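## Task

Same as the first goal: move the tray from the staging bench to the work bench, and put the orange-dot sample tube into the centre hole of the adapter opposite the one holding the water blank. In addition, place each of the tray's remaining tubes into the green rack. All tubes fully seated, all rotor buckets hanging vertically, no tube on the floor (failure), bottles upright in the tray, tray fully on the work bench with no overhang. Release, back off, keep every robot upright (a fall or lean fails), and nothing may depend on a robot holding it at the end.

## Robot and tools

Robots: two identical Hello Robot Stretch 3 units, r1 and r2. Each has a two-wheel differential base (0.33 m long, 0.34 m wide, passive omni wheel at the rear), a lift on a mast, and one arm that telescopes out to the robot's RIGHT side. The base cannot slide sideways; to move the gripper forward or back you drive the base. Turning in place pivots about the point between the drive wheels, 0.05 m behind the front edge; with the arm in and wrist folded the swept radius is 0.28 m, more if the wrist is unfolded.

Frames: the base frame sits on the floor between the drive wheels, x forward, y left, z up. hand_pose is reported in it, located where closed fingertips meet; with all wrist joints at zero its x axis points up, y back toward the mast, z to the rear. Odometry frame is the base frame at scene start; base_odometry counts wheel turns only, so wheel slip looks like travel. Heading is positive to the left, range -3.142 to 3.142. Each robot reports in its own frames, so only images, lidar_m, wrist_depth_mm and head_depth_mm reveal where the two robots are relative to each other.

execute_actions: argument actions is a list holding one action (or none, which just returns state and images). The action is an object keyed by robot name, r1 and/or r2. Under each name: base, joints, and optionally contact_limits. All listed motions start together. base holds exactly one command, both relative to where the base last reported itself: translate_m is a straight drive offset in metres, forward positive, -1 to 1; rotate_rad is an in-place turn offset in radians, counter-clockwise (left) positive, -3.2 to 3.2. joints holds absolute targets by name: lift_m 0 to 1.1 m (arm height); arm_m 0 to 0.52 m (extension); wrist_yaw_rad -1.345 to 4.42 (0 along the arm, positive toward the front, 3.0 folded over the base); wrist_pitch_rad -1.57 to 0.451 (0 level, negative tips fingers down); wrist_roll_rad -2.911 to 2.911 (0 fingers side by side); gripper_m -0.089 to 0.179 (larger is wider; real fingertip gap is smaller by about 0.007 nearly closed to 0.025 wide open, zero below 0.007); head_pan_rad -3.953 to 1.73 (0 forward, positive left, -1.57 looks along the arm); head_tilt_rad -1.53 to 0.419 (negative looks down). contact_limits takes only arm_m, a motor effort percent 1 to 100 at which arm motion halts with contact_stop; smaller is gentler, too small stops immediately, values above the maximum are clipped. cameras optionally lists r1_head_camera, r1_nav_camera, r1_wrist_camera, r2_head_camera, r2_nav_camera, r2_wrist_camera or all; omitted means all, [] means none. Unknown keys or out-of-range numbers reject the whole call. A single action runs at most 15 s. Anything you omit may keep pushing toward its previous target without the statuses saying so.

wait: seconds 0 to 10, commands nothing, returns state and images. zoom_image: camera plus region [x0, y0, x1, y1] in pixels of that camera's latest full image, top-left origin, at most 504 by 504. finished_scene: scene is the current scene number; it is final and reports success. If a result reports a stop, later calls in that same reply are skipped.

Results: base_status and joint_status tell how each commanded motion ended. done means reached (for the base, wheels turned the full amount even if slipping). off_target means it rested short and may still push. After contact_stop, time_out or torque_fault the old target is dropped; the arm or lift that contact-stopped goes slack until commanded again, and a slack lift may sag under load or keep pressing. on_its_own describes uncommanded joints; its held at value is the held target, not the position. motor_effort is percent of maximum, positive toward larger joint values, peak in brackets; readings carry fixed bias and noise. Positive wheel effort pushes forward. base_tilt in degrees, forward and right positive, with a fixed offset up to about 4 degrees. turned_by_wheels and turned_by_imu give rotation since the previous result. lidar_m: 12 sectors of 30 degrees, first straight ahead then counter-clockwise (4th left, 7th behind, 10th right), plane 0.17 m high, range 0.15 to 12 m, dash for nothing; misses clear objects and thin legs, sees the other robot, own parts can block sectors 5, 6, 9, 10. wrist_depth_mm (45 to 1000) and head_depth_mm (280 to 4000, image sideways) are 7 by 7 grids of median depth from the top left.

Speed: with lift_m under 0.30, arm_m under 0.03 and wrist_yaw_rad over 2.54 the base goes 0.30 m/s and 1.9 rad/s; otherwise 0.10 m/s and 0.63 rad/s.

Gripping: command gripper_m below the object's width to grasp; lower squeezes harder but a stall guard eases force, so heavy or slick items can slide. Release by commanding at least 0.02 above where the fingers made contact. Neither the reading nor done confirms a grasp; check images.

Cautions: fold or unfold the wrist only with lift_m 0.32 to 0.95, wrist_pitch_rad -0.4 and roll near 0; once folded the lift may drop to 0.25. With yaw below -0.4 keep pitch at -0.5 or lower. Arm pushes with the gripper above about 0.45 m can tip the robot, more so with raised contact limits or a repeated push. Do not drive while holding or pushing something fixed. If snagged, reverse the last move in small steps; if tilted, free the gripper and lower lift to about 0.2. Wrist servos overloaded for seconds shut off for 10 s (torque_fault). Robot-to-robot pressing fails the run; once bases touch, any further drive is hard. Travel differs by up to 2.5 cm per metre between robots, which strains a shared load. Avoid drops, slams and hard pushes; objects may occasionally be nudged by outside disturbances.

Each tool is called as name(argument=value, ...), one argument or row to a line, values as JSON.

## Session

execute_actions(
  actions=[],
)

Scene clock: 0.00 s.
r1.base_odometry: x=+0.000 y=+0.000 heading=+0.000 (m, m, rad; r1's odometry frame)
r1.turned_by_wheels: +0.000 (rad since the last result)
r1.turned_by_imu: +0.000 (rad since the last result)
r1.base_tilt: forward=-0.2 right=-1.4 (deg)
r1.lidar_m: 2.63 1.68 1.15 2.34 2.47 1.38 1.17 1.17 1.33 2.25 2.53 1.28
r1.head_depth_mm: 1941 3041 - - - 2470 1849 / 1947 3029 - - - 2580 1858 / 1941 3046 3914 3977 3957 2949 2022 / 1932 3073 3776 3807 3873 2941 2035 / 1922 3041 3701 3777 3711 2954 2028 / 1907 2989 3548 3560 3548 2611 2022 / 1924 3012 3450 3423 3429 2963 2023
r1.base_status: not commanded
r1.joint_positions: lift_m=+0.338 arm_m=-0.001 wrist_yaw_rad=+2.938 wrist_pitch_rad=-0.478 wrist_roll_rad=-0.001 gripper_m=+0.037 head_pan_rad=-0.012 head_tilt_rad=-0.011
r1.joint_status: not commanded
r1.motor_effort: left_wheel=+1 right_wheel=+0 lift_m=+18 arm_m=+0 wrist_yaw_rad=+0 wrist_pitch_rad=+6 wrist_roll_rad=+0 gripper_m=+0 head_pan_rad=+0 head_tilt_rad=+2 (%)
r1.hand_pose: x=+0.0225 y=+0.0677 z=+0.3377 quat_wxyz=(+0.237, +0.700, +0.097, +0.667) (m; r1's base frame)
r1.wrist_depth_mm: - - - - - - - / - - - - - - - / 891 - 932 949 971 979 994 / 720 - 745 756 763 780 790 / 599 590 635 623 632 639 646 / 511 513 - 531 544 538 546 / 461 - - 463 463 471 477
r2.base_odometry: x=+0.000 y=+0.000 heading=+0.000 (m, m, rad; r2's odometry frame)
r2.turned_by_wheels: +0.000 (rad since the last result)
r2.turned_by_imu: +0.000 (rad since the last result)
r2.base_tilt: forward=-1.6 right=+0.2 (deg)
r2.lidar_m: 2.78 1.63 1.03 0.94 0.94 1.15 2.24 1.92 1.51 2.62 1.29 1.35
r2.head_depth_mm: 1788 2455 - - 2543 2413 2084 / 1767 2462 - - 2979 2824 2147 / 1750 2604 - - - 3255 2148 / 1743 2565 - - - 3234 2151 / 1730 2550 - - - 3277 2185 / 1725 2519 - - - 3327 2203 / 1715 2502 3958 3942 3917 3400 2210
r2.base_status: not commanded
r2.joint_positions: lift_m=+0.542 arm_m=+0.001 wrist_yaw_rad=+2.924 wrist_pitch_rad=-0.574 wrist_roll_rad=+0.004 gripper_m=+0.037 head_pan_rad=-0.020 head_tilt_rad=+0.002
r2.joint_status: not commanded
r2.motor_effort: left_wheel=-1 right_wheel=+0 lift_m=+42 arm_m=-1 wrist_yaw_rad=+0 wrist_pitch_rad=+6 wrist_roll_rad=+0 gripper_m=+0 head_pan_rad=+0 head_tilt_rad=+2 (%)
r2.hand_pose: x=+0.0225 y=+0.0510 z=+0.5217 quat_wxyz=(+0.273, +0.697, +0.125, +0.651) (m; r2's base frame)
r2.wrist_depth_mm: - 859 939 - - - - / 850 - - - - - - / 915 - - - - - - / 908 912 954 968 975 977 994 / 796 801 - 817 841 834 850 / 702 706 - 716 732 721 739 / 621 629 - 656 635 656 650
pictures: r1_head_camera (sideways: a quarter turn clockwise sets it upright), r1_nav_camera (sideways: a quarter turn counterclockwise sets it upright), r1_wrist_camera, r2_head_camera (sideways: a quarter turn clockwise sets it upright), r2_nav_camera (sideways: a quarter turn counterclockwise sets it upright), r2_wrist_camera
Images, in order (width x height): r1_head_camera 896x504, r1_nav_camera 672x504, r1_wrist_camera 644x364, r2_head_camera 896x504, r2_nav_camera 672x504, r2_wrist_camera 644x364.

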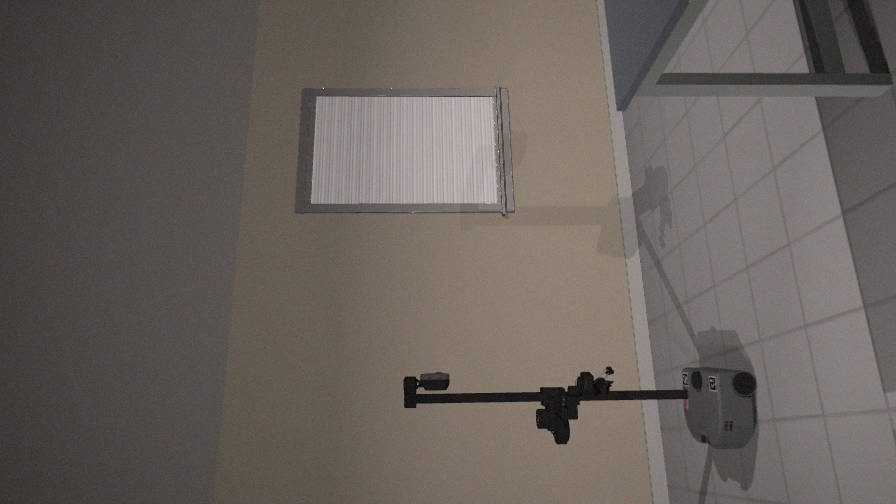

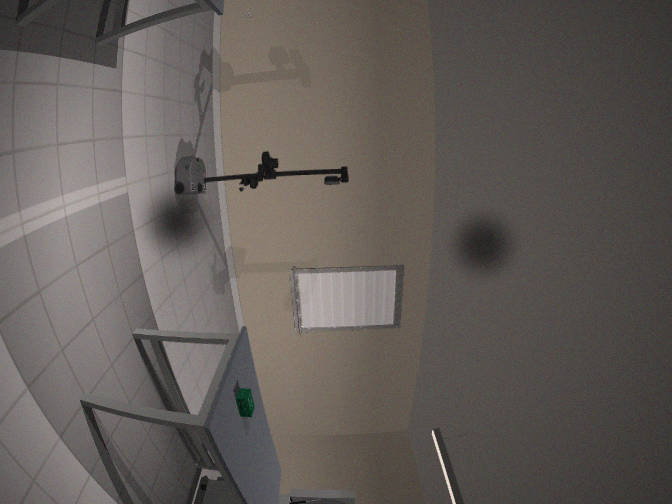

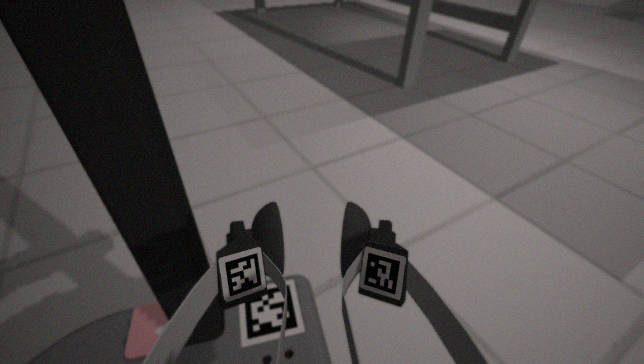

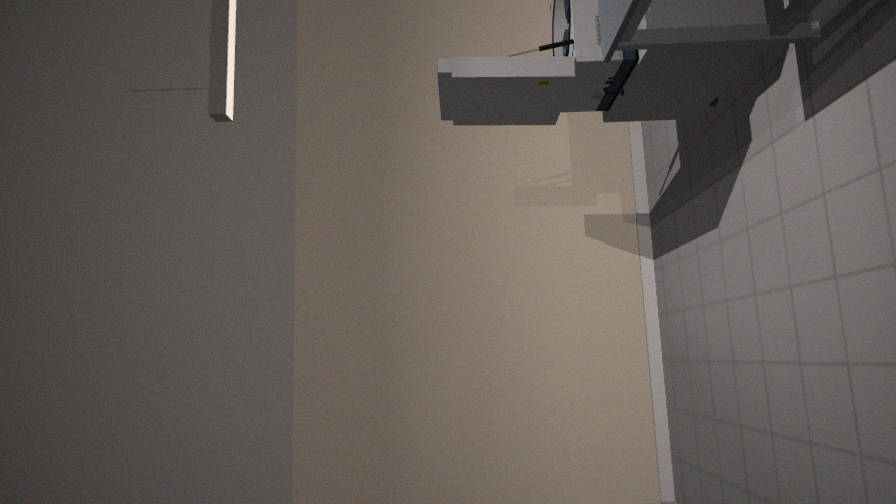

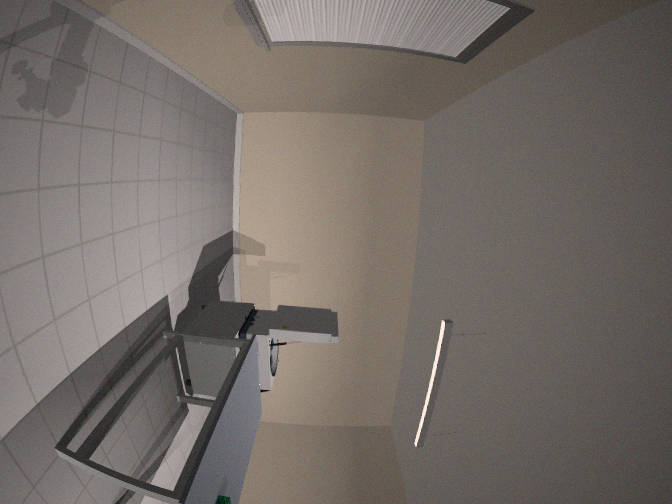

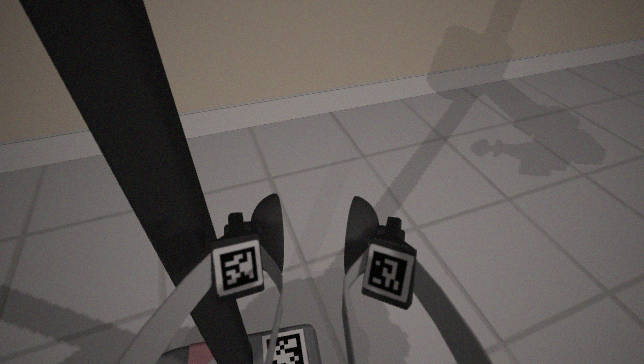

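execute_actions(
  actions=[
    {"r1":{"joints":{"head_pan_rad":1.2,"head_tilt_rad":-0.5}},"r2":{"joints":{"head_pan_rad":-1.9,"head_tilt_rad":-0.4}}},
  ],
  cameras=["r1_head_camera","r1_nav_camera","r2_head_camera","r2_nav_camera"],
)

Scene clock: 6.87 s.
r1.base_odometry: x=+0.000 y=+0.000 heading=+0.000 (m, m, rad; r1's odometry frame)
r1.turned_by_wheels: +0.000 (rad since the last result)
r1.turned_by_imu: +0.001 (rad since the last result)
r1.base_tilt: forward=-0.3 right=-1.4 (deg)
r1.lidar_m: 2.62 1.68 1.15 2.35 2.47 1.38 1.18 1.17 1.34 2.23 2.52 1.29
r1.head_depth_mm: 3580 3861 1727 2414 1917 1524 1255 / 3994 - 1729 2298 1932 1528 1266 / - - 1721 1316 1815 1527 1265 / - - 1714 2532 1950 1535 1260 / - - 1828 2645 1962 1535 1249 / - - 2281 2574 1939 1532 1265 / 3871 - 3592 2666 1928 1518 1267
r1.base_status: not commanded
r1.joint_positions: lift_m=+0.338 arm_m=-0.001 wrist_yaw_rad=+2.938 wrist_pitch_rad=-0.478 wrist_roll_rad=-0.001 gripper_m=+0.037 head_pan_rad=+1.193 head_tilt_rad=-0.494
r1.joint_status: all done
r1.motor_effort: left_wheel=+1(1) right_wheel=+0(0) lift_m=+18(18) arm_m=+0(0) wrist_yaw_rad=+0(0) wrist_pitch_rad=+7(6) wrist_roll_rad=+0(0) gripper_m=+1(1) head_pan_rad=+3(30) head_tilt_rad=-5(32) (%)
r1.hand_pose: x=+0.0225 y=+0.0677 z=+0.3377 quat_wxyz=(+0.237, +0.700, +0.097, +0.667) (m; r1's base frame)
r1.wrist_depth_mm: - - - - - - - / - - - - - - - / 889 - 940 958 993 991 - / 724 - 747 749 755 772 781 / 601 583 630 619 629 641 647 / 518 519 - 527 545 536 548 / 464 - - 464 464 471 469
r2.base_odometry: x=+0.000 y=+0.000 heading=+0.000 (m, m, rad; r2's odometry frame)
r2.turned_by_wheels: +0.000 (rad since the last result)
r2.turned_by_imu: +0.000 (rad since the last result)
r2.base_tilt: forward=-1.5 right=+0.2 (deg)
r2.lidar_m: 2.79 1.63 1.03 0.94 0.94 1.15 2.24 1.93 1.52 2.62 1.29 1.35
r2.head_depth_mm: - - - 1797 2267 1695 1354 / - - - 1720 2061 1709 1357 / 3872 - - 2842 2258 1706 1369 / 3647 3961 - 3461 2279 1705 1375 / 3472 3725 3893 3437 2309 1721 1371 / 3309 3496 3702 3541 2325 1724 1379 / 3157 3343 3550 2744 2348 1741 1394
r2.base_status: not commanded
r2.joint_positions: lift_m=+0.542 arm_m=+0.001 wrist_yaw_rad=+2.924 wrist_pitch_rad=-0.574 wrist_roll_rad=+0.004 gripper_m=+0.037 head_pan_rad=-1.893 head_tilt_rad=-0.395
r2.joint_status: all done
r2.motor_effort: left_wheel=+0(0) right_wheel=+0(0) lift_m=+42(42) arm_m=-1(1) wrist_yaw_rad=-1(0) wrist_pitch_rad=+6(6) wrist_roll_rad=+0(0) gripper_m=+0(0) head_pan_rad=-4(36) head_tilt_rad=-2(17) (%)
r2.hand_pose: x=+0.0225 y=+0.0510 z=+0.5217 quat_wxyz=(+0.273, +0.697, +0.125, +0.651) (m; r2's base frame)
r2.wrist_depth_mm: - 849 928 - - - - / 826 - - - - - - / 896 - - - - - - / 920 914 941 975 942 972 982 / 783 810 - 829 851 841 838 / 713 711 - 715 742 739 729 / 633 640 - 657 641 649 651
pictures: r1_head_camera (sideways: a quarter turn clockwise sets it upright), r1_nav_camera (sideways: a quarter turn counterclockwise sets it upright), r2_head_camera (sideways: a quarter turn clockwise sets it upright), r2_nav_camera (sideways: a quarter turn counterclockwise sets it upright)
Images, in order (width x height): r1_head_camera 896x504, r1_nav_camera 672x504, r2_head_camera 896x504, r2_nav_camera 672x504.

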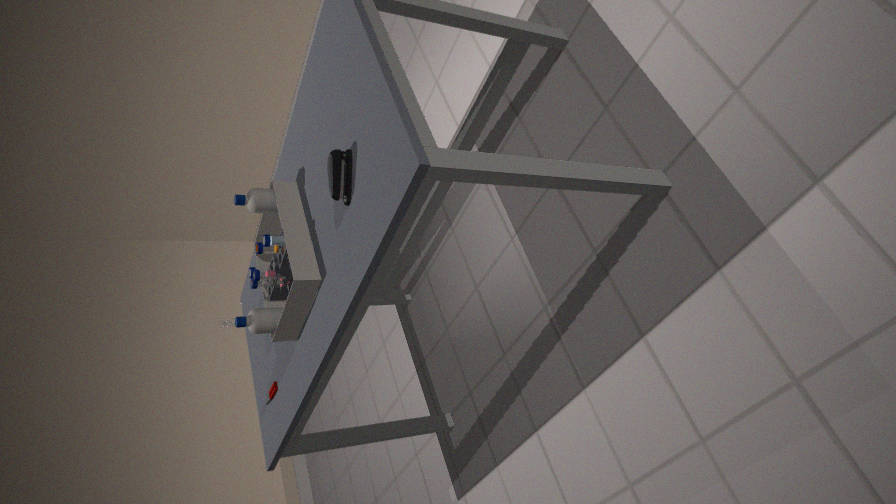

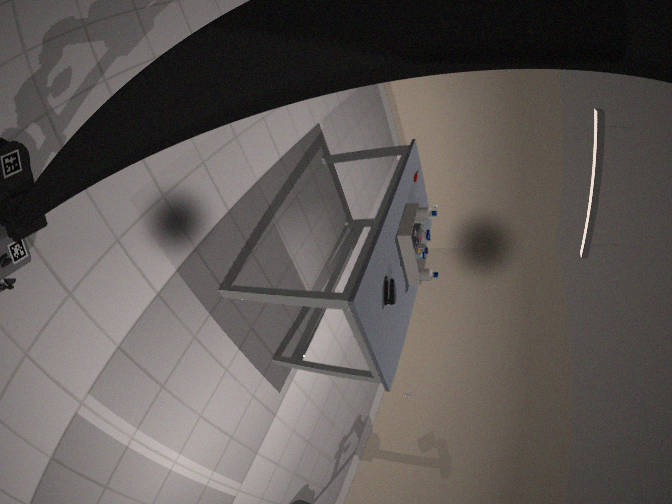

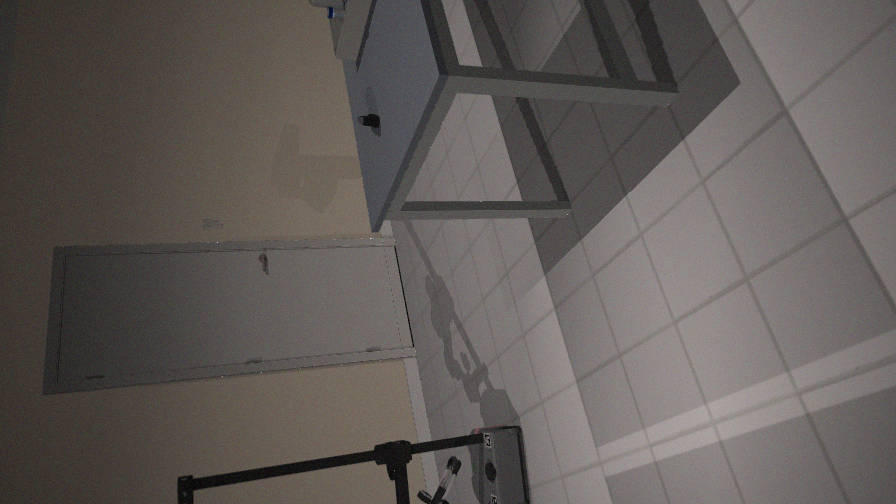

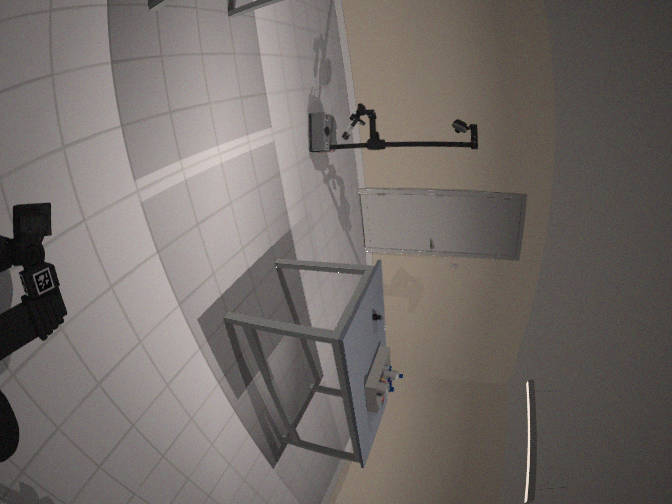

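execute_actions(
  actions=[
    {"r1":{"base":{"translate_m":0.41},"joints":{"lift_m":0.26,"wrist_yaw_rad":3.0,"head_pan_rad":-1.4,"head_tilt_rad":-0.5}},"r2":{"base":{"rotate_rad":-1.31},"joints":{"wrist_pitch_rad":-0.4,"wrist_yaw_rad":3.0,"lift_m":0.5}}},
  ],
  cameras=[],
)

execute_actions(
  actions=[
    {"r1":{"base":{"rotate_rad":1.85}},"r2":{"base":{"translate_m":0.7},"joints":{"lift_m":0.27}}},
  ],
  cameras=[],
)

execute_actions(
  actions=[
    {"r1":{"base":{"translate_m":0.9}},"r2":{"base":{"rotate_rad":1.59},"joints":{"head_tilt_rad":-0.5}}},
  ],
  cameras=["r1_nav_camera","r2_nav_camera","r1_head_camera","r2_head_camera"],
)

Scene clock: 31.00 s.
r1.base_odometry: x=+0.410 y=+0.000 heading=+0.000 (m, m, rad; r1's odometry frame)
r1.turned_by_wheels: +0.000 (rad since the last result)
r1.turned_by_imu: +0.002 (rad since the last result)
r1.base_tilt: forward=-0.2 right=-1.5 (deg)
r1.lidar_m: 2.21 3.16 1.42 1.00 3.28 1.83 1.56 1.56 1.78 2.98 0.97 0.97
r1.head_depth_mm: 3258 3291 3404 2674 1940 1527 1266 / 3909 - 3989 2653 1946 1529 1261 / 3825 - - 2654 1940 1517 1262 / 3779 - - 2648 1936 1531 1270 / 3751 - - 2606 1937 1523 1261 / 3713 - 3804 2637 1946 1518 1253 / 3668 3926 2465 2534 1934 1522 1259
r1.base_status: done
r1.joint_positions: lift_m=+0.260 arm_m=-0.001 wrist_yaw_rad=+2.999 wrist_pitch_rad=-0.479 wrist_roll_rad=-0.001 gripper_m=+0.037 head_pan_rad=-1.393 head_tilt_rad=-0.495
r1.joint_status: all done
r1.motor_effort: left_wheel=+1(10) right_wheel=+0(4) lift_m=+14(15) arm_m=+0(0) wrist_yaw_rad=+2(4) wrist_pitch_rad=+7(7) wrist_roll_rad=+0(0) gripper_m=-1(0) head_pan_rad=-2(30) head_tilt_rad=-3(3) (%)
r1.hand_pose: x=+0.0096 y=+0.0699 z=+0.2596 quat_wxyz=(+0.216, +0.696, +0.119, +0.674) (m; r1's base frame)
r1.wrist_depth_mm: - - - - - - - / 981 - - - - - - / 743 - 767 773 794 826 824 / 596 589 607 624 630 635 649 / 496 504 - 529 524 523 535 / - - - - 451 444 449 / - - - - 385 389 390
r2.base_odometry: x=+0.000 y=+0.000 heading=-1.310 (m, m, rad; r2's odometry frame)
r2.turned_by_wheels: -1.310 (rad since the last result)
r2.turned_by_imu: -1.293 (rad since the last result)
r2.base_tilt: forward=-1.5 right=+0.3 (deg)
r2.lidar_m: 2.22 1.29 1.72 2.74 1.22 0.95 0.93 1.00 1.46 4.52 1.51 2.03
r2.head_depth_mm: 1532 1585 1667 1732 1817 1698 1353 / 1886 1983 2091 2204 2156 1700 1356 / 2438 2582 2779 2903 2272 1701 1360 / 3450 3794 - 3457 2298 1716 1367 / 3887 - - 3488 2302 1719 1374 / 3708 - - 3500 2321 1744 1382 / 3665 3931 - 3555 2341 1744 1386
r2.base_status: done
r2.joint_positions: lift_m=+0.501 arm_m=+0.001 wrist_yaw_rad=+2.998 wrist_pitch_rad=-0.422 wrist_roll_rad=+0.004 gripper_m=+0.037 head_pan_rad=-1.893 head_tilt_rad=-0.395
r2.joint_status: all done
r2.motor_effort: left_wheel=+4(8) right_wheel=-3(5) lift_m=+18(39) arm_m=-1(1) wrist_yaw_rad=+2(3) wrist_pitch_rad=+10(10) wrist_roll_rad=+0(0) gripper_m=+0(0) head_pan_rad=-3(4) head_tilt_rad=-1(2) (%)
r2.hand_pose: x=+0.0108 y=+0.0753 z=+0.5125 quat_wxyz=(+0.198, +0.701, +0.098, +0.678) (m; r2's base frame)
r2.wrist_depth_mm: - - - - - - - / - - - - - - - / - - - - - - - / - - - - - - - / 887 878 - 905 930 928 941 / 750 746 - 774 768 785 785 / 648 653 660 668 667 673 677
pictures: none
No camera images: the call's "cameras" was empty. Leave "cameras" out to get every camera's image.

Scene clock: 36.33 s.
r1.base_odometry: x=+0.410 y=+0.000 heading=+1.850 (m, m, rad; r1's odometry frame)
r1.turned_by_wheels: +1.850 (rad since the last result)
r1.turned_by_imu: +1.853 (rad since the last result)
r1.base_tilt: forward=-0.3 right=-1.4 (deg)
r1.lidar_m: 2.35 2.23 1.63 1.56 1.61 2.18 2.31 0.96 1.39 1.53 1.41 1.00
r1.head_depth_mm: 2561 2851 3182 2309 1861 1527 1259 / 2689 2937 3248 2008 1853 1521 1264 / 2737 2944 3314 2674 1893 1523 1253 / 2762 3059 3389 2665 1961 1531 1263 / 2781 3100 3343 2664 1923 1516 1250 / 2879 3147 3470 2659 1944 1536 1266 / 2874 3227 3544 2645 1937 1527 1261
r1.base_status: done
r1.joint_positions: lift_m=+0.260 arm_m=-0.001 wrist_yaw_rad=+2.999 wrist_pitch_rad=-0.479 wrist_roll_rad=-0.001 gripper_m=+0.037 head_pan_rad=-1.393 head_tilt_rad=-0.495
r1.joint_status: not commanded
r1.motor_effort: left_wheel=-3(11) right_wheel=+3(11) lift_m=+14(14) arm_m=+0(0) wrist_yaw_rad=+1(1) wrist_pitch_rad=+7(7) wrist_roll_rad=+0(0) gripper_m=+1(0) head_pan_rad=-2(3) head_tilt_rad=-3(3) (%)
r1.hand_pose: x=+0.0096 y=+0.0699 z=+0.2596 quat_wxyz=(+0.216, +0.696, +0.119, +0.674) (m; r1's base frame)
r1.wrist_depth_mm: - - - - - - - / 994 - - - - - - / 741 - 764 781 794 813 841 / 600 595 616 627 627 639 652 / 499 504 - 536 519 522 533 / - - - - 454 443 453 / - - - - 385 391 392
r2.base_odometry: x=+0.181 y=-0.676 heading=-1.310 (m, m, rad; r2's odometry frame)
r2.turned_by_wheels: +0.000 (rad since the last result)
r2.turned_by_imu: +0.002 (rad since the last result)
r2.base_tilt: forward=-1.5 right=+0.2 (deg)
r2.lidar_m: 1.54 1.21 0.74 2.85 2.12 1.66 1.63 1.74 2.56 1.17 1.18 3.17
r2.head_depth_mm: 2671 2782 2907 2948 2232 1687 1350 / 3297 3487 3649 3413 2250 1691 1361 / - - - 3427 2292 1709 1369 / - - - 3508 2284 1711 1363 / 3966 - - 3497 2314 1718 1382 / 3817 - - 3551 2314 1735 1384 / 3763 - - 3325 2239 1751 1392
r2.base_status: done
r2.joint_positions: lift_m=+0.271 arm_m=+0.001 wrist_yaw_rad=+2.999 wrist_pitch_rad=-0.421 wrist_roll_rad=+0.004 gripper_m=+0.037 head_pan_rad=-1.893 head_tilt_rad=-0.395
r2.joint_status: all done
r2.motor_effort: left_wheel=+4(14) right_wheel=-2(4) lift_m=+18(18) arm_m=-1(2) wrist_yaw_rad=-1(2) wrist_pitch_rad=+10(10) wrist_roll_rad=+0(0) gripper_m=+0(0) head_pan_rad=-4(3) head_tilt_rad=-1(1) (%)
r2.hand_pose: x=+0.0106 y=+0.0755 z=+0.2828 quat_wxyz=(+0.197, +0.701, +0.098, +0.678) (m; r2's base frame)
r2.wrist_depth_mm: - - - - - - - / - - - - - 823 - / 865 - 875 916 928 847 939 / 674 667 693 710 714 719 752 / 559 560 - 574 580 596 608 / 472 489 - 501 494 498 502 / - - - - 420 429 433
pictures: none
No camera images: the call's "cameras" was empty. Leave "cameras" out to get every camera's image.

Scene clock: 41.10 s.
r1.base_odometry: x=+0.162 y=+0.865 heading=+1.850 (m, m, rad; r1's odometry frame)
r1.turned_by_wheels: +0.000 (rad since the last result)
r1.turned_by_imu: +0.002 (rad since the last result)
r1.base_tilt: forward=-0.2 right=-1.4 (deg)
r1.lidar_m: 3.46 2.28 1.62 1.55 1.63 2.20 3.17 1.79 1.86 0.45 1.13 1.48
r1.head_depth_mm: 2629 2902 3171 2636 1937 1530 1261 / 2690 2918 3278 2654 1954 1534 1268 / 2690 2927 3240 1089 797 629 1181 / 2735 2997 3370 1090 796 648 1259 / 2804 3088 3357 1089 796 647 1262 / 2832 3128 3420 1079 789 669 1256 / 2908 3187 3462 1082 793 689 1260
r1.base_status: done
r1.joint_positions: lift_m=+0.260 arm_m=-0.001 wrist_yaw_rad=+2.999 wrist_pitch_rad=-0.479 wrist_roll_rad=-0.001 gripper_m=+0.037 head_pan_rad=-1.393 head_tilt_rad=-0.495
r1.joint_status: not commanded
r1.motor_effort: left_wheel=-3(9) right_wheel=+3(9) lift_m=+14(13) arm_m=+0(0) wrist_yaw_rad=+1(1) wrist_pitch_rad=+7(7) wrist_roll_rad=+0(1) gripper_m=+0(0) head_pan_rad=-3(3) head_tilt_rad=-3(3) (%)
r1.hand_pose: x=+0.0095 y=+0.0699 z=+0.2596 quat_wxyz=(+0.216, +0.696, +0.119, +0.674) (m; r1's base frame)
r1.wrist_depth_mm: - - - - - - - / 986 - - - - - - / 747 - 765 775 800 810 827 / 593 591 612 625 629 641 651 / 497 503 - 531 526 527 536 / - - - - 447 446 452 / - - - - 383 390 395
r2.base_odometry: x=+0.181 y=-0.676 heading=+0.280 (m, m, rad; r2's odometry frame)
r2.turned_by_wheels: +1.590 (rad since the last result)
r2.turned_by_imu: +1.567 (rad since the last result)
r2.base_tilt: forward=-1.5 right=+0.2 (deg)
r2.lidar_m: 4.10 2.10 1.65 1.63 1.75 2.61 1.17 1.19 1.87 3.11 1.21 0.74
r2.head_depth_mm: 2822 3045 3349 2048 1871 1535 1263 / 2757 3040 3373 2732 1969 1540 1275 / 2716 2972 3292 2738 1977 1545 1272 / 2674 2896 3163 2784 1993 1559 1282 / 2613 2846 3096 2813 2015 1568 1279 / 2571 2774 3012 2830 2019 1574 1289 / 2507 2723 2953 2834 2036 1578 1295
r2.base_status: done
r2.joint_positions: lift_m=+0.271 arm_m=+0.001 wrist_yaw_rad=+2.999 wrist_pitch_rad=-0.421 wrist_roll_rad=+0.004 gripper_m=+0.037 head_pan_rad=-1.893 head_tilt_rad=-0.495
r2.joint_status: all done
r2.motor_effort: left_wheel=-5(12) right_wheel=+3(9) lift_m=+18(18) arm_m=-1(2) wrist_yaw_rad=+0(0) wrist_pitch_rad=+10(9) wrist_roll_rad=+1(1) gripper_m=+0(0) head_pan_rad=-3(3) head_tilt_rad=-2(7) (%)
r2.hand_pose: x=+0.0106 y=+0.0755 z=+0.2828 quat_wxyz=(+0.197, +0.701, +0.098, +0.678) (m; r2's base frame)
r2.wrist_depth_mm: - - - - - - - / - - - - - - - / 851 - 895 909 945 972 961 / 678 681 688 696 718 725 740 / 553 566 - 573 593 593 602 / 471 486 - 511 495 496 497 / - - - - 422 428 427
pictures: r1_head_camera (sideways: a quarter turn clockwise sets it upright), r1_nav_camera (sideways: a quarter turn counterclockwise sets it upright), r2_head_camera (sideways: a quarter turn clockwise sets it upright), r2_nav_camera (sideways: a quarter turn counterclockwise sets it upright)
Images, in order (width x height): r1_head_camera 896x504, r1_nav_camera 672x504, r2_head_camera 896x504, r2_nav_camera 672x504.

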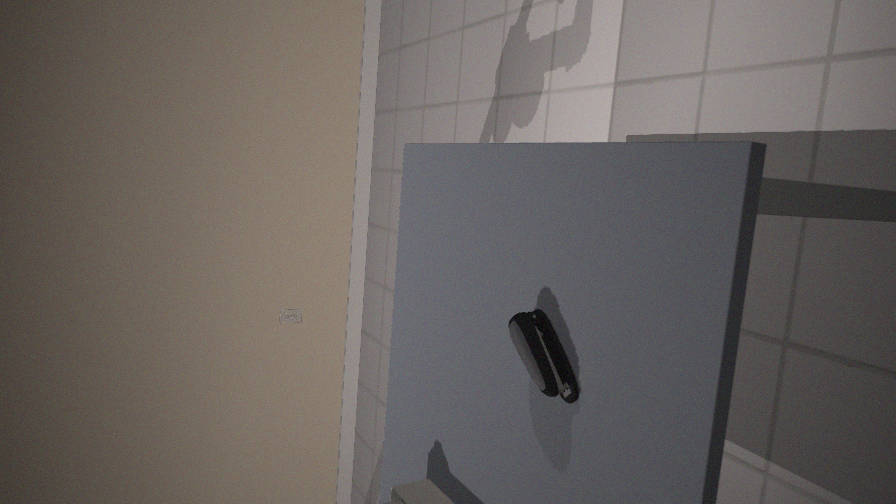

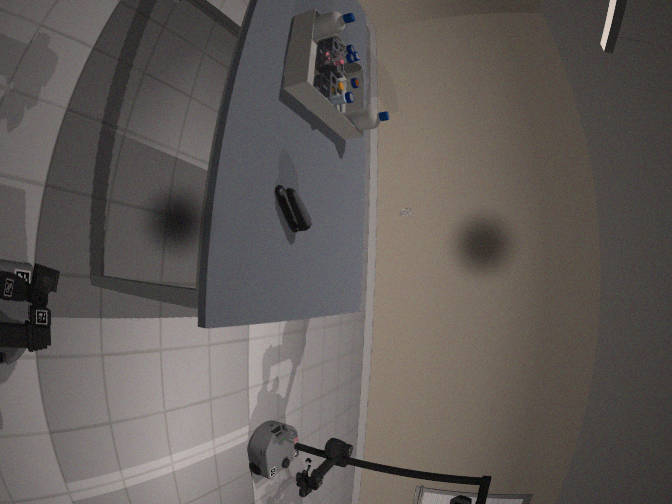

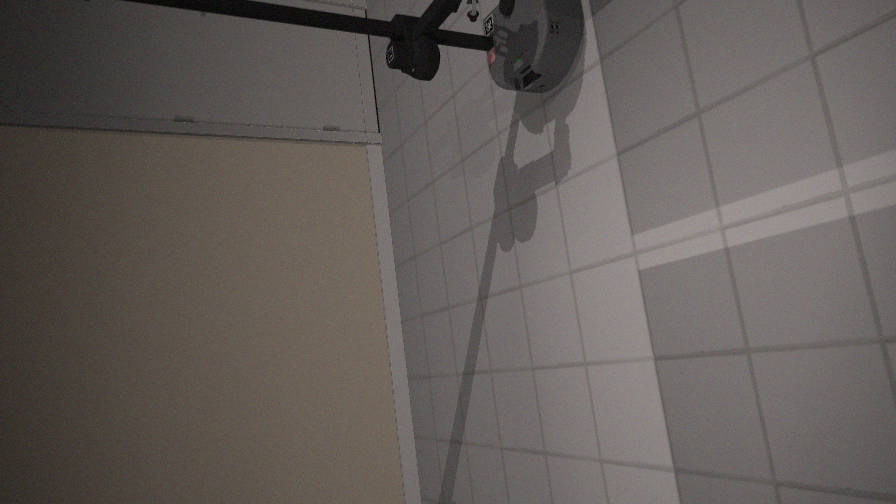

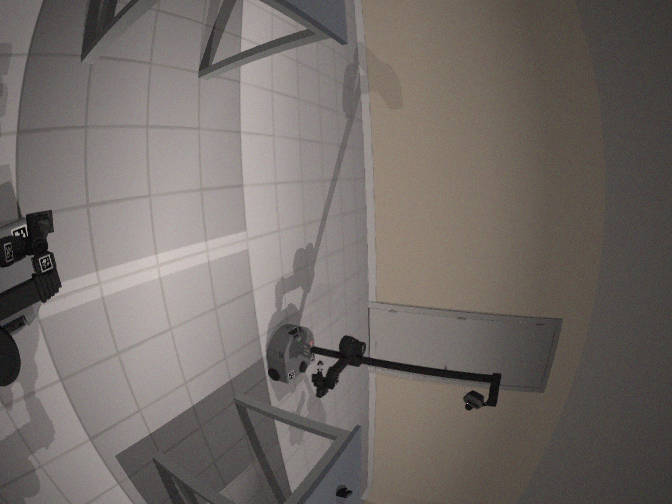

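execute_actions(
  actions=[
    {"r1":{"base":{"translate_m":0.6},"joints":{"head_pan_rad":-1.57,"head_tilt_rad":-0.8}},"r2":{"base":{"translate_m":-1.0},"joints":{"head_pan_rad":-1.57,"head_tilt_rad":-0.8}}},
  ],
  cameras=["r1_nav_camera","r2_nav_camera","r1_head_camera","r2_head_camera"],
)

Scene clock: 51.83 s.
r1.base_odometry: x=-0.003 y=+1.442 heading=+1.850 (m, m, rad; r1's odometry frame)
r1.turned_by_wheels: +0.000 (rad since the last result)
r1.turned_by_imu: +0.003 (rad since the last result)
r1.base_tilt: forward=-0.3 right=-1.3 (deg)
r1.lidar_m: 2.89 2.29 1.65 1.56 1.61 2.22 2.38 0.71 1.13 1.08 1.12 0.92
r1.head_depth_mm: 2805 1540 908 727 1422 1292 1122 / 2799 2973 907 726 1433 1281 1126 / 2804 2968 900 721 1420 1289 1141 / 2764 1093 842 724 1418 1280 1137 / 2797 2994 849 722 1422 1289 1118 / 2793 2908 829 717 1415 1273 1122 / 2786 2912 687 712 1412 1281 1115
r1.base_status: done
r1.joint_positions: lift_m=+0.260 arm_m=-0.001 wrist_yaw_rad=+2.999 wrist_pitch_rad=-0.479 wrist_roll_rad=-0.001 gripper_m=+0.037 head_pan_rad=-1.563 head_tilt_rad=-0.790
r1.joint_status: all done
r1.motor_effort: left_wheel=-3(10) right_wheel=+2(8) lift_m=+14(14) arm_m=+0(0) wrist_yaw_rad=+1(1) wrist_pitch_rad=+6(7) wrist_roll_rad=+0(0) gripper_m=+0(0) head_pan_rad=-3(13) head_tilt_rad=-5(30) (%)
r1.hand_pose: x=+0.0095 y=+0.0699 z=+0.2596 quat_wxyz=(+0.216, +0.696, +0.119, +0.674) (m; r1's base frame)
r1.wrist_depth_mm: - - - - - - - / 972 - - - - - - / 751 - 773 791 790 813 829 / 603 590 611 621 630 643 647 / 495 500 - 537 525 523 536 / - - - - 451 445 454 / - - - - 385 392 392
r2.base_odometry: x=-0.780 y=-0.953 heading=+0.280 (m, m, rad; r2's odometry frame)
r2.turned_by_wheels: +0.000 (rad since the last result)
r2.turned_by_imu: -0.003 (rad since the last result)
r2.base_tilt: forward=-1.5 right=+0.2 (deg)
r2.lidar_m: 1.93 2.25 1.76 1.73 1.87 2.77 0.85 0.39 0.31 0.94 3.22 1.64
r2.head_depth_mm: 2503 2759 929 736 610 543 1076 / 2500 2840 970 761 646 658 944 / 2559 2851 2273 1826 1483 1280 1119 / 2585 2872 2300 1825 1511 1287 1123 / 2596 2873 2328 1836 1511 1287 1128 / 2636 2912 2341 1839 1521 1300 1126 / 2670 2936 2351 1857 1516 1297 1129
r2.base_status: done
r2.joint_positions: lift_m=+0.271 arm_m=+0.001 wrist_yaw_rad=+2.999 wrist_pitch_rad=-0.421 wrist_roll_rad=+0.004 gripper_m=+0.037 head_pan_rad=-1.577 head_tilt_rad=-0.790
r2.joint_status: all done
r2.motor_effort: left_wheel=-4(15) right_wheel=+3(5) lift_m=+18(18) arm_m=-2(1) wrist_yaw_rad=+1(0) wrist_pitch_rad=+9(10) wrist_roll_rad=+0(0) gripper_m=+0(0) head_pan_rad=+3(24) head_tilt_rad=-3(18) (%)
r2.hand_pose: x=+0.0106 y=+0.0755 z=+0.2828 quat_wxyz=(+0.197, +0.701, +0.098, +0.678) (m; r2's base frame)
r2.wrist_depth_mm: - - - - - - - / - - - - - - - / 858 - 884 907 923 954 964 / 684 675 700 703 710 729 730 / 553 552 - 561 583 593 593 / 473 488 - 501 487 496 502 / - - - - 420 431 430
pictures: r1_head_camera (sideways: a quarter turn clockwise sets it upright), r1_nav_camera (sideways: a quarter turn counterclockwise sets it upright), r2_head_camera (sideways: a quarter turn clockwise sets it upright), r2_nav_camera (sideways: a quarter turn counterclockwise sets it upright)
Images, in order (width x height): r1_head_camera 896x504, r1_nav_camera 672x504, r2_head_camera 896x504, r2_nav_camera 672x504.

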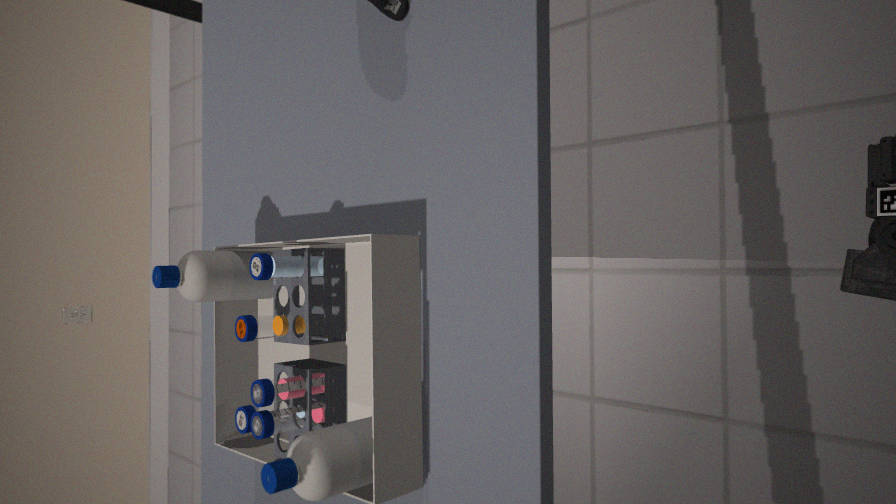

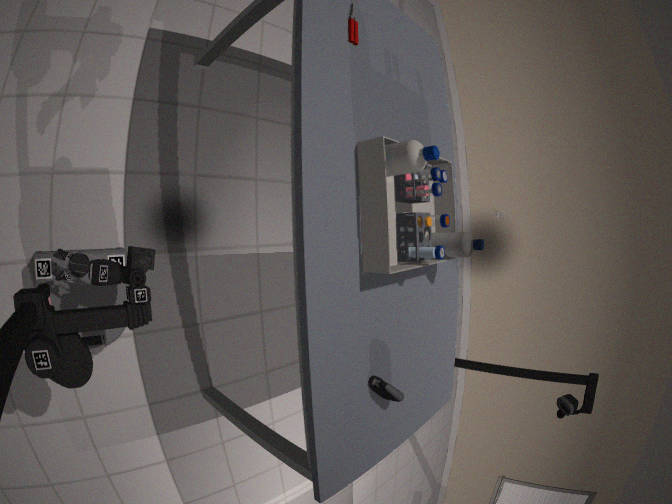

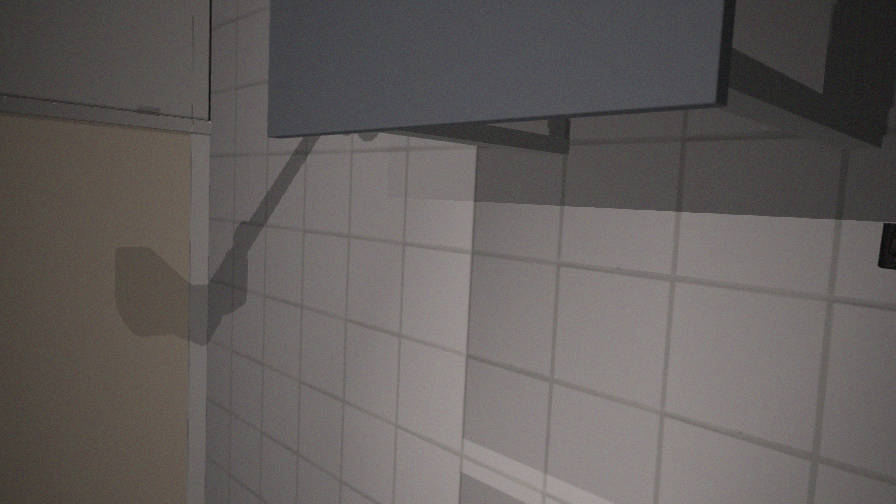

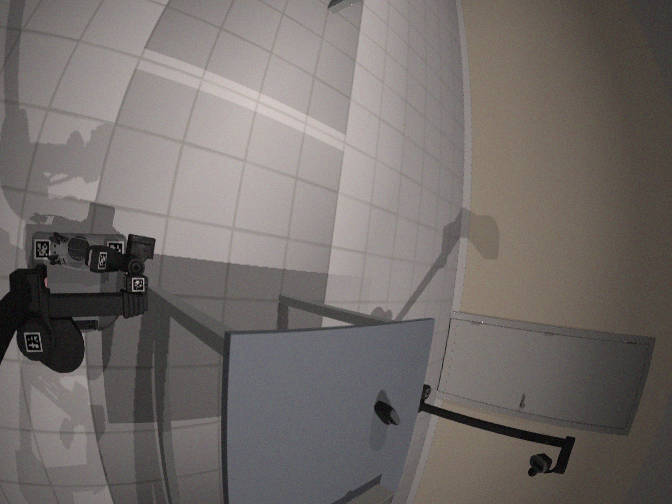

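execute_actions(
  actions=[
    {"r1":{"base":{"translate_m":0.14},"joints":{"lift_m":0.9,"wrist_pitch_rad":-0.4}},"r2":{"base":{"rotate_rad":-0.22}}},
  ],
  cameras=[],
)

execute_actions(
  actions=[
    {"r1":{"joints":{"lift_m":0.93,"wrist_yaw_rad":1.3,"wrist_pitch_rad":-0.6}},"r2":{"base":{"translate_m":-0.72}}},
  ],
  cameras=[],
)

execute_actions(
  actions=[
    {"r1":{"joints":{"lift_m":1.1,"wrist_yaw_rad":0,"wrist_pitch_rad":-1.56,"wrist_roll_rad":1.568,"gripper_m":0.06}},"r2":{"base":{"rotate_rad":0.12}}},
  ],
  cameras=["r2_nav_camera","r2_head_camera"],
)

Scene clock: 72.03 s.
r1.base_odometry: x=-0.041 y=+1.577 heading=+1.849 (m, m, rad; r1's odometry frame)
r1.turned_by_wheels: +0.000 (rad since the last result)
r1.turned_by_imu: +0.002 (rad since the last result)
r1.base_tilt: forward=-0.2 right=-1.4 (deg)
r1.lidar_m: 2.75 2.29 1.66 1.57 1.62 2.22 2.51 0.83 1.13 1.08 1.12 0.80
r1.head_depth_mm: 2768 2916 901 727 - 1231 1119 / 2828 2957 904 726 - 1234 1125 / 2793 1099 837 724 644 - - / 2796 2964 842 718 649 - - / 2797 2949 690 713 647 1227 1118 / 2787 2902 894 720 1432 1256 1125 / 2788 2944 889 721 1414 1268 1118
r1.base_status: done
r1.joint_positions: lift_m=+0.900 arm_m=-0.001 wrist_yaw_rad=+2.999 wrist_pitch_rad=-0.421 wrist_roll_rad=-0.001 gripper_m=+0.037 head_pan_rad=-1.563 head_tilt_rad=-0.790
r1.joint_status: all done
r1.motor_effort: left_wheel=-4(13) right_wheel=+3(8) lift_m=+22(21) arm_m=+0(0) wrist_yaw_rad=+1(2) wrist_pitch_rad=+11(13) wrist_roll_rad=+0(0) gripper_m=+0(0) head_pan_rad=-2(3) head_tilt_rad=-5(5) (%)
r1.hand_pose: x=+0.0106 y=+0.0775 z=+0.9117 quat_wxyz=(+0.197, +0.700, +0.098, +0.680) (m; r1's base frame)
r1.wrist_depth_mm: - - - - - - - / - - - - - - - / - - - - - - - / - - - - - - - / - - - - - - - / - - - - - - - / - - - - - - -
r2.base_odometry: x=-0.780 y=-0.953 heading=+0.060 (m, m, rad; r2's odometry frame)
r2.turned_by_wheels: -0.220 (rad since the last result)
r2.turned_by_imu: -0.217 (rad since the last result)
r2.base_tilt: forward=-1.5 right=+0.3 (deg)
r2.lidar_m: 1.65 2.80 1.87 1.73 1.75 2.22 3.60 0.49 0.31 0.31 3.06 1.88
r2.head_depth_mm: 2709 2893 898 736 610 1201 1072 / 2630 2930 934 741 612 659 1075 / 2617 2883 940 741 630 815 1058 / 2574 2851 1064 1721 1470 1284 1121 / 2570 2839 2313 1825 1515 1286 1124 / 2520 2828 2330 1834 1520 1290 1128 / 2506 2771 2350 1839 1522 1299 1132
r2.base_status: done
r2.joint_positions: lift_m=+0.271 arm_m=+0.001 wrist_yaw_rad=+2.999 wrist_pitch_rad=-0.421 wrist_roll_rad=+0.004 gripper_m=+0.037 head_pan_rad=-1.577 head_tilt_rad=-0.790
r2.joint_status: not commanded
r2.motor_effort: left_wheel=+4(11) right_wheel=-2(6) lift_m=+18(18) arm_m=-2(1) wrist_yaw_rad=+1(2) wrist_pitch_rad=+10(10) wrist_roll_rad=+1(1) gripper_m=+0(0) head_pan_rad=+3(3) head_tilt_rad=-3(3) (%)
r2.hand_pose: x=+0.0106 y=+0.0755 z=+0.2828 quat_wxyz=(+0.197, +0.701, +0.098, +0.678) (m; r2's base frame)
r2.wrist_depth_mm: - - - - - - - / - - - - - - - / 876 - 882 899 932 942 948 / 678 685 696 710 721 716 730 / 554 560 - 581 587 584 593 / 470 487 - 502 489 498 502 / - - - - 423 427 435
pictures: none
No camera images: the call's "cameras" was empty. Leave "cameras" out to get every camera's image.

Scene clock: 76.13 s.
r1.base_odometry: x=-0.041 y=+1.577 heading=+1.849 (m, m, rad; r1's odometry frame)
r1.turned_by_wheels: +0.000 (rad since the last result)
r1.turned_by_imu: +0.001 (rad since the last result)
r1.base_tilt: forward=-0.2 right=-1.5 (deg)
r1.lidar_m: 2.75 2.29 1.65 1.57 1.62 2.22 2.52 0.83 1.13 1.08 1.12 0.80
r1.head_depth_mm: 2830 2985 907 771 - 1242 1124 / 2805 2970 897 748 - - 1120 / 2830 1095 835 725 - - 1126 / 2820 1595 840 717 1413 - 1124 / 2785 2918 692 714 1416 - 1117 / 2771 2924 893 720 - - 1116 / 2793 2908 888 717 1421 1256 1118
r1.base_status: not commanded
r1.joint_positions: lift_m=+0.930 arm_m=-0.001 wrist_yaw_rad=+1.302 wrist_pitch_rad=-0.610 wrist_roll_rad=-0.001 gripper_m=+0.037 head_pan_rad=-1.563 head_tilt_rad=-0.790
r1.joint_status: all done
r1.motor_effort: left_wheel=-3(3) right_wheel=+3(3) lift_m=+22(23) arm_m=+0(0) wrist_yaw_rad=-3(3) wrist_pitch_rad=+5(11) wrist_roll_rad=+0(0) gripper_m=+0(0) head_pan_rad=-3(2) head_tilt_rad=-5(5) (%)
r1.hand_pose: x=+0.1678 y=-0.1965 z=+0.9019 quat_wxyz=(+0.666, +0.577, -0.407, +0.240) (m; r1's base frame)
r1.wrist_depth_mm: - - - - 770 781 808 / - - - - 576 594 608 / - - - - 485 475 487 / - - - - - 396 402 / - - - - - 350 344 / - - - - - 323 303 / 978 971 981 - - - 271
r2.base_odometry: x=-1.499 y=-0.996 heading=+0.060 (m, m, rad; r2's odometry frame)
r2.turned_by_wheels: +0.000 (rad since the last result)
r2.turned_by_imu: -0.002 (rad since the last result)
r2.base_tilt: forward=-1.4 right=+0.2 (deg)
r2.lidar_m: 2.36 2.67 1.78 1.65 1.67 2.12 2.90 0.63 0.42 0.39 0.39 0.49
r2.head_depth_mm: 2795 2980 927 734 642 1278 1111 / 2729 2969 860 717 642 1278 1114 / 2640 2896 838 711 630 1280 1096 / 2556 2906 833 703 631 1289 1100 / 2534 2868 884 709 618 1294 1084 / 2578 2873 952 754 620 1294 1088 / 2580 2856 959 758 624 1269 1089
r2.base_status: done
r2.joint_positions: lift_m=+0.271 arm_m=+0.001 wrist_yaw_rad=+2.999 wrist_pitch_rad=-0.421 wrist_roll_rad=+0.004 gripper_m=+0.037 head_pan_rad=-1.577 head_tilt_rad=-0.790
r2.joint_status: not commanded
r2.motor_effort: left_wheel=+4(10) right_wheel=-2(7) lift_m=+18(18) arm_m=-2(1) wrist_yaw_rad=+1(0) wrist_pitch_rad=+10(10) wrist_roll_rad=+1(1) gripper_m=+0(0) head_pan_rad=+3(3) head_tilt_rad=-3(3) (%)
r2.hand_pose: x=+0.0106 y=+0.0755 z=+0.2828 quat_wxyz=(+0.197, +0.701, +0.098, +0.678) (m; r2's base frame)
r2.wrist_depth_mm: - - - - - - - / - - - - - - - / 858 - 913 892 916 958 945 / 678 693 704 692 707 726 740 / 547 558 - 574 595 588 601 / 467 490 - 502 498 492 499 / - - - - 422 431 429
pictures: none
No camera images: the call's "cameras" was empty. Leave "cameras" out to get every camera's image.

Scene clock: 78.50 s.
r1.base_odometry: x=-0.041 y=+1.577 heading=+1.849 (m, m, rad; r1's odometry frame)
r1.turned_by_wheels: +0.000 (rad since the last result)
r1.turned_by_imu: +0.001 (rad since the last result)
r1.base_tilt: forward=-0.1 right=-1.4 (deg)
r1.lidar_m: 2.76 2.29 1.65 1.57 1.62 2.22 2.51 0.83 1.13 1.08 1.12 0.80
r1.head_depth_mm: - - - - - 1278 1124 / - - - - - - 1114 / 2743 - - - - - - / 2725 1589 833 - - 1230 1133 / 2803 2941 696 717 - 1254 1122 / 2826 2931 895 720 1428 1274 1122 / 2794 2931 894 718 1422 1274 1118
r1.base_status: not commanded
r1.joint_positions: lift_m=+1.100 arm_m=-0.001 wrist_yaw_rad=+0.002 wrist_pitch_rad=-1.550 wrist_roll_rad=+1.564 gripper_m=+0.060 head_pan_rad=-1.563 head_tilt_rad=-0.790
r1.joint_status: all done
r1.motor_effort: left_wheel=-4(4) right_wheel=+3(3) lift_m=+21(24) arm_m=+0(0) wrist_yaw_rad=-3(3) wrist_pitch_rad=-5(5) wrist_roll_rad=+1(2) gripper_m=+1(78) head_pan_rad=-2(3) head_tilt_rad=-5(5) (%)
r1.hand_pose: x=-0.0216 y=-0.1252 z=+0.9818 quat_wxyz=(+0.004, +0.003, -0.714, -0.700) (m; r1's base frame)
r1.wrist_depth_mm: 354 - - - - - - / 355 - - - - - - / 363 - - - - - - / 376 - - - - - - / 386 - - - - - - / 400 - - - - - - / 409 - - - - - -
r2.base_odometry: x=-1.499 y=-0.996 heading=+0.180 (m, m, rad; r2's odometry frame)
r2.turned_by_wheels: +0.120 (rad since the last result)
r2.turned_by_imu: +0.118 (rad since the last result)
r2.base_tilt: forward=-1.5 right=+0.3 (deg)
r2.lidar_m: 2.37 2.33 1.71 1.65 1.72 2.35 2.90 0.55 0.40 0.38 0.40 0.55
r2.head_depth_mm: 2630 2921 829 701 623 1275 1093 / 2641 2852 823 698 627 1275 1097 / 2562 2868 838 698 629 1278 1096 / 2585 2857 850 707 630 1287 1102 / 2649 2882 950 749 618 1287 1102 / 2643 2924 957 751 620 1296 1109 / 2651 2888 926 755 623 1297 1104
r2.base_status: done
r2.joint_positions: lift_m=+0.271 arm_m=+0.001 wrist_yaw_rad=+2.999 wrist_pitch_rad=-0.421 wrist_roll_rad=+0.004 gripper_m=+0.037 head_pan_rad=-1.577 head_tilt_rad=-0.791
r2.joint_status: not commanded
r2.motor_effort: left_wheel=-5(9) right_wheel=+3(4) lift_m=+18(18) arm_m=-2(2) wrist_yaw_rad=+0(1) wrist_pitch_rad=+9(10) wrist_roll_rad=+0(1) gripper_m=+0(0) head_pan_rad=+3(3) head_tilt_rad=-3(3) (%)
r2.hand_pose: x=+0.0106 y=+0.0755 z=+0.2828 quat_wxyz=(+0.197, +0.701, +0.098, +0.678) (m; r2's base frame)
r2.wrist_depth_mm: - - - - - - - / - - - - - - - / 882 - 887 908 933 961 947 / 671 685 688 709 729 718 725 / 555 563 - 578 584 589 602 / 479 493 - 498 489 494 499 / - - - - 422 426 433
pictures: r2_head_camera (sideways: a quarter turn clockwise sets it upright), r2_nav_camera (sideways: a quarter turn counterclockwise sets it upright)
Images, in order (width x height): r2_head_camera 896x504, r2_nav_camera 672x504.

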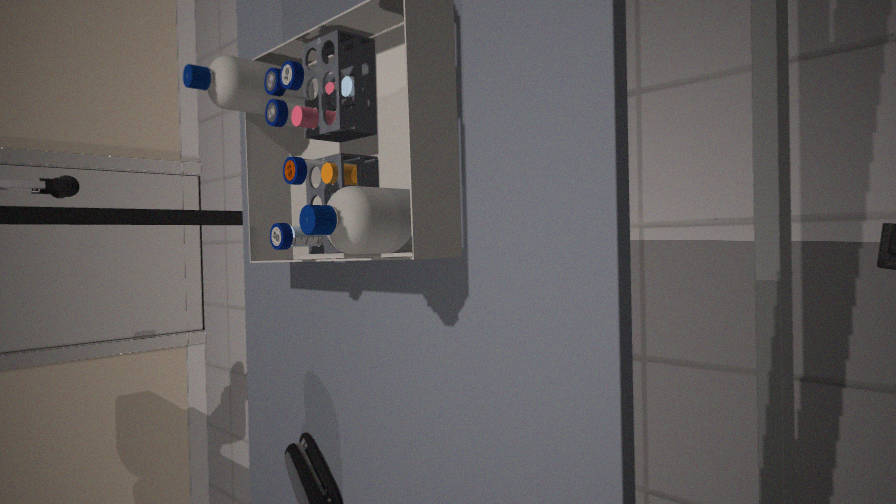

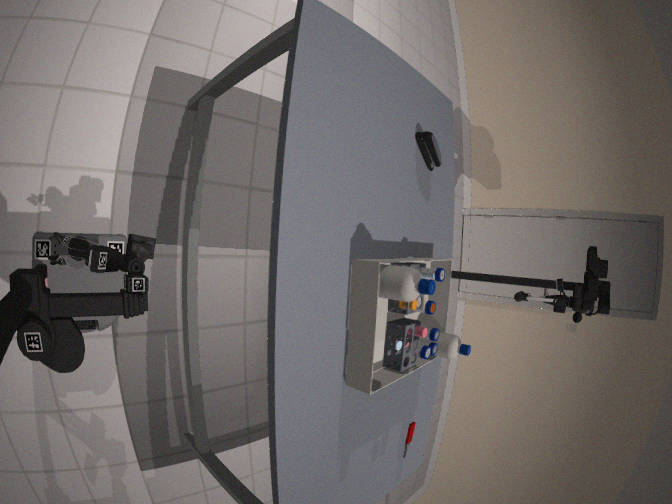

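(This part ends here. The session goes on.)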